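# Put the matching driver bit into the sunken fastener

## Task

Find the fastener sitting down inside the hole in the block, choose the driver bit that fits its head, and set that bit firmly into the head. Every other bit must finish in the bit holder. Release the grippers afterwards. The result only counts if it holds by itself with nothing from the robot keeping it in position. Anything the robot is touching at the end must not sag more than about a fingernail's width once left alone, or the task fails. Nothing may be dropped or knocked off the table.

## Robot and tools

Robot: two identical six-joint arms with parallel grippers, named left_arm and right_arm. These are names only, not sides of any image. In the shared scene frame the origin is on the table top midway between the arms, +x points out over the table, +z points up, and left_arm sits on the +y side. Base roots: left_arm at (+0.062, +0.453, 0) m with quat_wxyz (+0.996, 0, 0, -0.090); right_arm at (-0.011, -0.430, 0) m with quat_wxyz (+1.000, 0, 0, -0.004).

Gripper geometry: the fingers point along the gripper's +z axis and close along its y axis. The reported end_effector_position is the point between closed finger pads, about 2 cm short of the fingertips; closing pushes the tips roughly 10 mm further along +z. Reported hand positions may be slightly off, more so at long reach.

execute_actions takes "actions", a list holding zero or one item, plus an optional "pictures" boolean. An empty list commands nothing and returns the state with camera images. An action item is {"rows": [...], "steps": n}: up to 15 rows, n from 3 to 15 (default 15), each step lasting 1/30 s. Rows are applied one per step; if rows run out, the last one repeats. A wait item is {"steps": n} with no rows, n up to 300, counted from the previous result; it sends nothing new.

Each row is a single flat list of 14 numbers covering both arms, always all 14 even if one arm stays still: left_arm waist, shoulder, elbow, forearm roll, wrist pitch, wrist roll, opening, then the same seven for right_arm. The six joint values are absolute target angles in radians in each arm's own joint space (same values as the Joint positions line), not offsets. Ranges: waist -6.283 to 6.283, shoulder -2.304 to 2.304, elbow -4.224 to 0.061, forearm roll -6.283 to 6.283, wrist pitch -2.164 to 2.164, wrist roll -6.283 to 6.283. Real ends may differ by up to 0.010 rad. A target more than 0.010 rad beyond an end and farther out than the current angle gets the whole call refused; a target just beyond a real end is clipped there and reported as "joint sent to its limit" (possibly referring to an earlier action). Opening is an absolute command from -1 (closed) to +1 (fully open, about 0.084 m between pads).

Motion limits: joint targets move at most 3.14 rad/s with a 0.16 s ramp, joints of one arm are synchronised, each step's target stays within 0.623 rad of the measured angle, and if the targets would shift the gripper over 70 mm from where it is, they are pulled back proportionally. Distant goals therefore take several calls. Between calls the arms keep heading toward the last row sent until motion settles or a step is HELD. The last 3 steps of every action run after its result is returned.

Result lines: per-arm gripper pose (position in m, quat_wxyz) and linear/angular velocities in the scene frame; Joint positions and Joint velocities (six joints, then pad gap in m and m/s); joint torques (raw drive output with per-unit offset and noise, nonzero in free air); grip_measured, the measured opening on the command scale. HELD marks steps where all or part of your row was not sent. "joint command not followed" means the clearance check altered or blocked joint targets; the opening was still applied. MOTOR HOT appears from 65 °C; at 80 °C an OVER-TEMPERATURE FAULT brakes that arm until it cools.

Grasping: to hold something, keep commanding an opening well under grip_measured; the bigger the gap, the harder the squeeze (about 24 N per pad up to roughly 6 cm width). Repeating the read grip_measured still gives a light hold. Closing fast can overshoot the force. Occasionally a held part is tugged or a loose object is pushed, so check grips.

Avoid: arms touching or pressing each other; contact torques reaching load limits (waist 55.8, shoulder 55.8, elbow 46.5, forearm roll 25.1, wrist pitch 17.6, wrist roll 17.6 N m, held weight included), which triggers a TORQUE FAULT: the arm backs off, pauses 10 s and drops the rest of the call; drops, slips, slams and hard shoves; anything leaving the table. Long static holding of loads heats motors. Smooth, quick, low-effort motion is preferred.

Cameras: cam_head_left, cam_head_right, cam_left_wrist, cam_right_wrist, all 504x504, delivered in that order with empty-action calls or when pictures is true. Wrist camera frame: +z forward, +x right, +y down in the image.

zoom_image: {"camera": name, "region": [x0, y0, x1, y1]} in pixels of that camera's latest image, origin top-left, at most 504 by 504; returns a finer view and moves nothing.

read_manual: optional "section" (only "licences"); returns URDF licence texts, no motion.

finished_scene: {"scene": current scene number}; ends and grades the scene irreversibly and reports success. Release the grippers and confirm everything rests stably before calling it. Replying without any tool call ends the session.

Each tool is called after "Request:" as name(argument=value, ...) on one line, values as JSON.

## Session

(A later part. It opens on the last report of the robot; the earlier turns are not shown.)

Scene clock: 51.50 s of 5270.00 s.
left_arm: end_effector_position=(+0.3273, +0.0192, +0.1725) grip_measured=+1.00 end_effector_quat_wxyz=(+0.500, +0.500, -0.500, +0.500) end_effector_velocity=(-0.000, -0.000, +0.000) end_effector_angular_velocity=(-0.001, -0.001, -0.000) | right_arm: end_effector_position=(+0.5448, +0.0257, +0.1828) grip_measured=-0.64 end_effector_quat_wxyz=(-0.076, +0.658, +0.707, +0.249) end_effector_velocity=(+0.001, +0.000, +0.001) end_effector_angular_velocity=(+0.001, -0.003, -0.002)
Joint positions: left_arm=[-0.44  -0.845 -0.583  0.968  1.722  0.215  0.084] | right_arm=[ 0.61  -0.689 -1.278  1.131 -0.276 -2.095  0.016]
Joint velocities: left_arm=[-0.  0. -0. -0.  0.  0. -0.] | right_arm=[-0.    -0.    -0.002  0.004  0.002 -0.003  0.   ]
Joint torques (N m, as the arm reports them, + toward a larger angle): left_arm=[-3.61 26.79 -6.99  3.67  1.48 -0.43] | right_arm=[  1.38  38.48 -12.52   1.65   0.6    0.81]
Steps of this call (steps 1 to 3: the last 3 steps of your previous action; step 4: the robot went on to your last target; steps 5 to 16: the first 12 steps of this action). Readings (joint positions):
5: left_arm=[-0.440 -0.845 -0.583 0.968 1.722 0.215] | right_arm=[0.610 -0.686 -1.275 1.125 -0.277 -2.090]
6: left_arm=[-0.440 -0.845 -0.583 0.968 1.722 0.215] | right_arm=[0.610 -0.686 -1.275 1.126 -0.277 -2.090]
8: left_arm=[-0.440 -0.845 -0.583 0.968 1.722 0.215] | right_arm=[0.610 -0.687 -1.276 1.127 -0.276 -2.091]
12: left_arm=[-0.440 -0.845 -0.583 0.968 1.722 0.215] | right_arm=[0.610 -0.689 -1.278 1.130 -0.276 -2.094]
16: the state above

Request:
execute_actions(actions=[{"rows":[[-0.4397,-0.845,-0.5827,0.9678,1.7219,0.2152,1, 0.6101,-0.6882,-1.2766,1.1282,-0.2761,-2.0923,-0.75],[-0.4397,-0.845,-0.5827,0.9678,1.7219,0.2152,1, 0.6101,-0.6882,-1.2766,1.1282,-0.2761,-2.0923,-0.7],[-0.4397,-0.845,-0.5827,0.9678,1.7219,0.2152,1, 0.6101,-0.6882,-1.2766,1.1282,-0.2761,-2.0923,-0.65],[-0.4397,-0.845,-0.5827,0.9678,1.7219,0.2152,1, 0.6101,-0.6882,-1.2766,1.1282,-0.2761,-2.0923,-0.62],[-0.4397,-0.845,-0.5827,0.9678,1.7219,0.2152,1, 0.6101,-0.6882,-1.2766,1.1282,-0.2761,-2.0923,-0.59],[-0.4397,-0.845,-0.5827,0.9678,1.7219,0.2152,1, 0.6101,-0.6882,-1.2766,1.1282,-0.2761,-2.0923,-0.56],[-0.4397,-0.845,-0.5827,0.9678,1.7219,0.2152,1, 0.6101,-0.6882,-1.2766,1.1282,-0.2761,-2.0923,-0.52],[-0.4397,-0.845,-0.5827,0.9678,1.7219,0.2152,1, 0.6101,-0.6882,-1.2766,1.1282,-0.2761,-2.0923,-0.48],[-0.4397,-0.845,-0.5827,0.9678,1.7219,0.2152,1, 0.6101,-0.6882,-1.2766,1.1282,-0.2761,-2.0923,-0.42],[-0.4397,-0.845,-0.5827,0.9678,1.7219,0.2152,1, 0.6101,-0.6882,-1.2766,1.1282,-0.2761,-2.0923,-0.3],[-0.4397,-0.845,-0.5827,0.9678,1.7219,0.2152,1, 0.6101,-0.6882,-1.2766,1.1282,-0.2761,-2.0923,0.0],[-0.4397,-0.845,-0.5827,0.9678,1.7219,0.2152,1, 0.6101,-0.6882,-1.2766,1.1282,-0.2761,-2.0923,0.5]],"steps":15}])

Request:
execute_actions(actions=[{"rows":[[-0.4397,-0.845,-0.5827,0.9678,1.7219,0.2152,1, 0.558,-0.4454,-1.1568,0.8276,-0.372,-1.802,0.5]],"steps":15}])

Request:
execute_actions(actions=[{"steps":10}], pictures=true)

Request:
zoom_image(camera="cam_right_wrist", region=[250,330,400,480])

Scene clock: 52.27 s of 5270.00 s.
left_arm: end_effector_position=(+0.3273, +0.0192, +0.1725) grip_measured=+1.00 end_effector_quat_wxyz=(+0.500, +0.500, -0.500, +0.500) end_effector_velocity=(-0.000, -0.001, +0.000) end_effector_angular_velocity=(-0.001, -0.000, -0.001) | right_arm: end_effector_position=(+0.5436, +0.0251, +0.1815) grip_measured=-0.13 end_effector_quat_wxyz=(-0.076, +0.658, +0.707, +0.248) end_effector_velocity=(+0.005, +0.001, +0.010) end_effector_angular_velocity=(+0.010, -0.012, -0.005)
Joint positions: left_arm=[-0.44  -0.845 -0.583  0.968  1.722  0.215  0.084] | right_arm=[ 0.611 -0.689 -1.276  1.128 -0.276 -2.092  0.039]
Joint velocities: left_arm=[-0.002 -0.001 -0.001  0.     0.001 -0.     0.   ] | right_arm=[-0.003  0.01  -0.006  0.001 -0.     0.001  0.216]
Joint torques (N m, as the arm reports them, + toward a larger angle): left_arm=[-5.13 25.31 -5.93  4.48  1.34 -0.16] | right_arm=[  1.02  48.53 -14.15   1.22   0.35   0.77]
Steps of this call (steps 1 to 3: the last 3 steps of your previous action; steps 4 to 11: the robot went on to your last target; steps 12 to 23: the first 12 steps of this action). Readings (joint positions):
12: left_arm=[-0.440 -0.845 -0.583 0.968 1.722 0.215] | right_arm=[0.610 -0.690 -1.279 1.131 -0.275 -2.095]
13: left_arm=[-0.440 -0.845 -0.583 0.968 1.722 0.215] | right_arm=[0.610 -0.690 -1.278 1.131 -0.275 -2.095]
15: left_arm=[-0.440 -0.845 -0.583 0.968 1.722 0.215] | right_arm=[0.610 -0.689 -1.277 1.129 -0.275 -2.093]
19: left_arm=[-0.440 -0.845 -0.583 0.968 1.722 0.215] | right_arm=[0.611 -0.691 -1.275 1.129 -0.276 -2.093]
23: the state above

Scene clock: 52.77 s of 5270.00 s.
left_arm: end_effector_position=(+0.3273, +0.0192, +0.1725) grip_measured=+1.00 end_effector_quat_wxyz=(+0.500, +0.500, -0.500, +0.500) end_effector_velocity=(+0.000, -0.000, -0.000) end_effector_angular_velocity=(+0.001, -0.001, +0.000) | right_arm: end_effector_position=(+0.5236, -0.0210, +0.2723) grip_measured=+0.49 end_effector_quat_wxyz=(-0.078, +0.663, +0.701, +0.249) end_effector_velocity=(-0.042, -0.069, +0.086) end_effector_angular_velocity=(-0.034, +0.033, -0.031)
Joint positions: left_arm=[-0.44  -0.845 -0.583  0.968  1.722  0.215  0.084] | right_arm=[ 0.563 -0.469 -1.171  0.859 -0.362 -1.833  0.065]
Joint velocities: left_arm=[ 0.    -0.    -0.001 -0.    -0.001  0.001 -0.   ] | right_arm=[-0.055  0.261  0.145 -0.34  -0.111  0.335 -0.   ]
Joint torques (N m, as the arm reports them, + toward a larger angle): left_arm=[-4.25 26.37 -7.25  4.46  1.39 -0.12] | right_arm=[  0.42  27.1  -13.04   4.13   0.66   0.56]
Steps of this call (steps 1 to 3: the last 3 steps of your previous action; steps 4 to 15: the first 12 steps of this action). Readings (joint positions):
4: left_arm=[-0.440 -0.845 -0.583 0.968 1.722 0.215] | right_arm=[0.610 -0.689 -1.276 1.128 -0.276 -2.092]
5: left_arm=[-0.440 -0.845 -0.583 0.968 1.722 0.215] | right_arm=[0.610 -0.687 -1.275 1.125 -0.277 -2.089]
7: left_arm=[-0.440 -0.845 -0.583 0.968 1.722 0.215] | right_arm=[0.604 -0.659 -1.259 1.089 -0.289 -2.053]
11: left_arm=[-0.440 -0.845 -0.583 0.968 1.722 0.215] | right_arm=[0.579 -0.545 -1.208 0.953 -0.332 -1.923]
15: the state above

Scene clock: 53.10 s of 5270.00 s.
left_arm: end_effector_position=(+0.3273, +0.0192, +0.1725) grip_measured=+1.00 end_effector_quat_wxyz=(+0.500, +0.500, -0.500, +0.500) end_effector_velocity=(+0.001, +0.000, -0.000) end_effector_angular_velocity=(+0.000, -0.000, +0.002) | right_arm: end_effector_position=(+0.5194, -0.0273, +0.2787) grip_measured=+0.49 end_effector_quat_wxyz=(-0.078, +0.665, +0.701, +0.246) end_effector_velocity=(+0.000, -0.002, +0.006) end_effector_angular_velocity=(+0.002, -0.004, -0.003)
Joint positions: left_arm=[-0.44  -0.845 -0.583  0.968  1.722  0.215  0.084] | right_arm=[ 0.558 -0.447 -1.157  0.829 -0.372 -1.803  0.065]
Joint velocities: left_arm=[ 0.002 -0.    -0.    -0.     0.     0.     0.   ] | right_arm=[-0.002  0.012  0.003 -0.009 -0.003  0.01  -0.   ]
Joint torques (N m, as the arm reports them, + toward a larger angle): left_arm=[-3.02 23.9  -7.06  3.94  1.32 -0.05] | right_arm=[ -0.83  40.72 -15.05   1.46   0.58   0.66]
Kept back: nothing.
Steps of this call (steps 1 to 3: the last 3 steps of your previous action; steps 4 to 10: the robot went on to your last target). Readings (joint positions):
1: left_arm=[-0.440 -0.845 -0.583 0.968 1.722 0.215] | right_arm=[0.562 -0.462 -1.166 0.850 -0.365 -1.824]
2: left_arm=[-0.440 -0.845 -0.583 0.968 1.722 0.215] | right_arm=[0.561 -0.457 -1.163 0.843 -0.367 -1.817]
4: left_arm=[-0.440 -0.845 -0.583 0.968 1.722 0.215] | right_arm=[0.559 -0.452 -1.160 0.836 -0.369 -1.810]
8: left_arm=[-0.440 -0.845 -0.583 0.968 1.722 0.215] | right_arm=[0.559 -0.448 -1.157 0.830 -0.371 -1.804]
10: the state above

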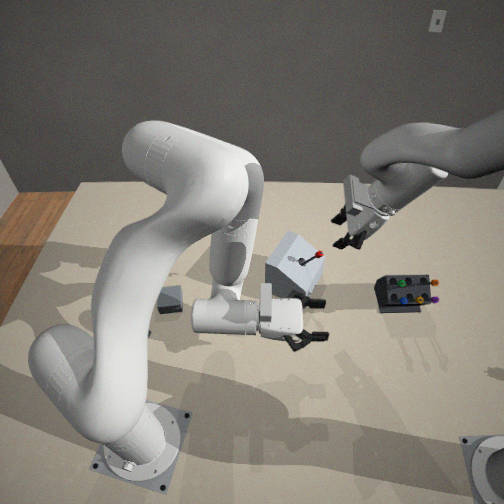

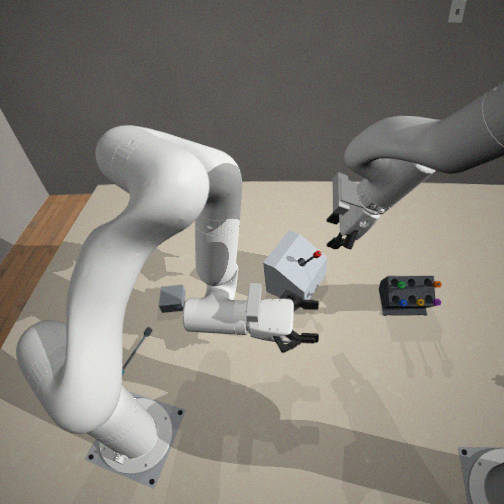

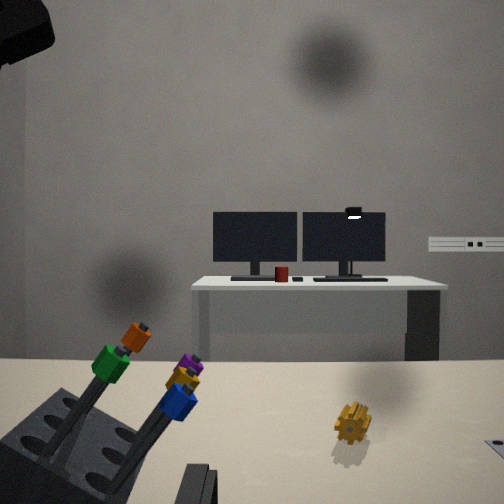

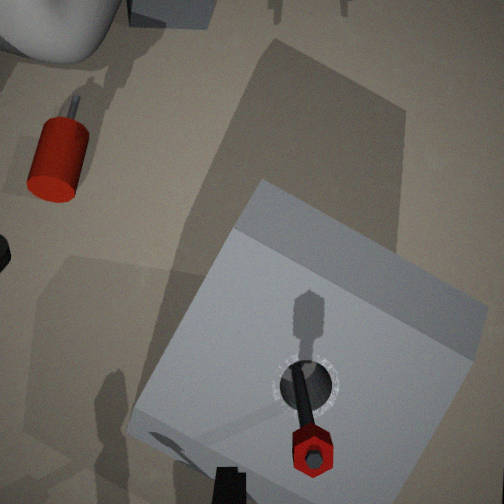

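Region (250, 330, 400, 480) of cam_right_wrist's 504x504 image, scaled by 3.360, with more detail than that image has.

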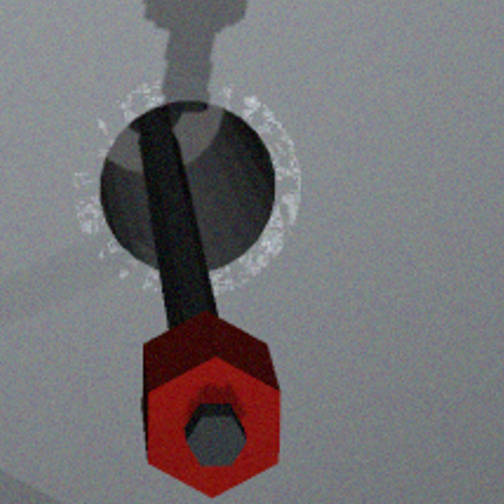

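Request:
finished_scene(scene=1)

The scene is finished: the task was done.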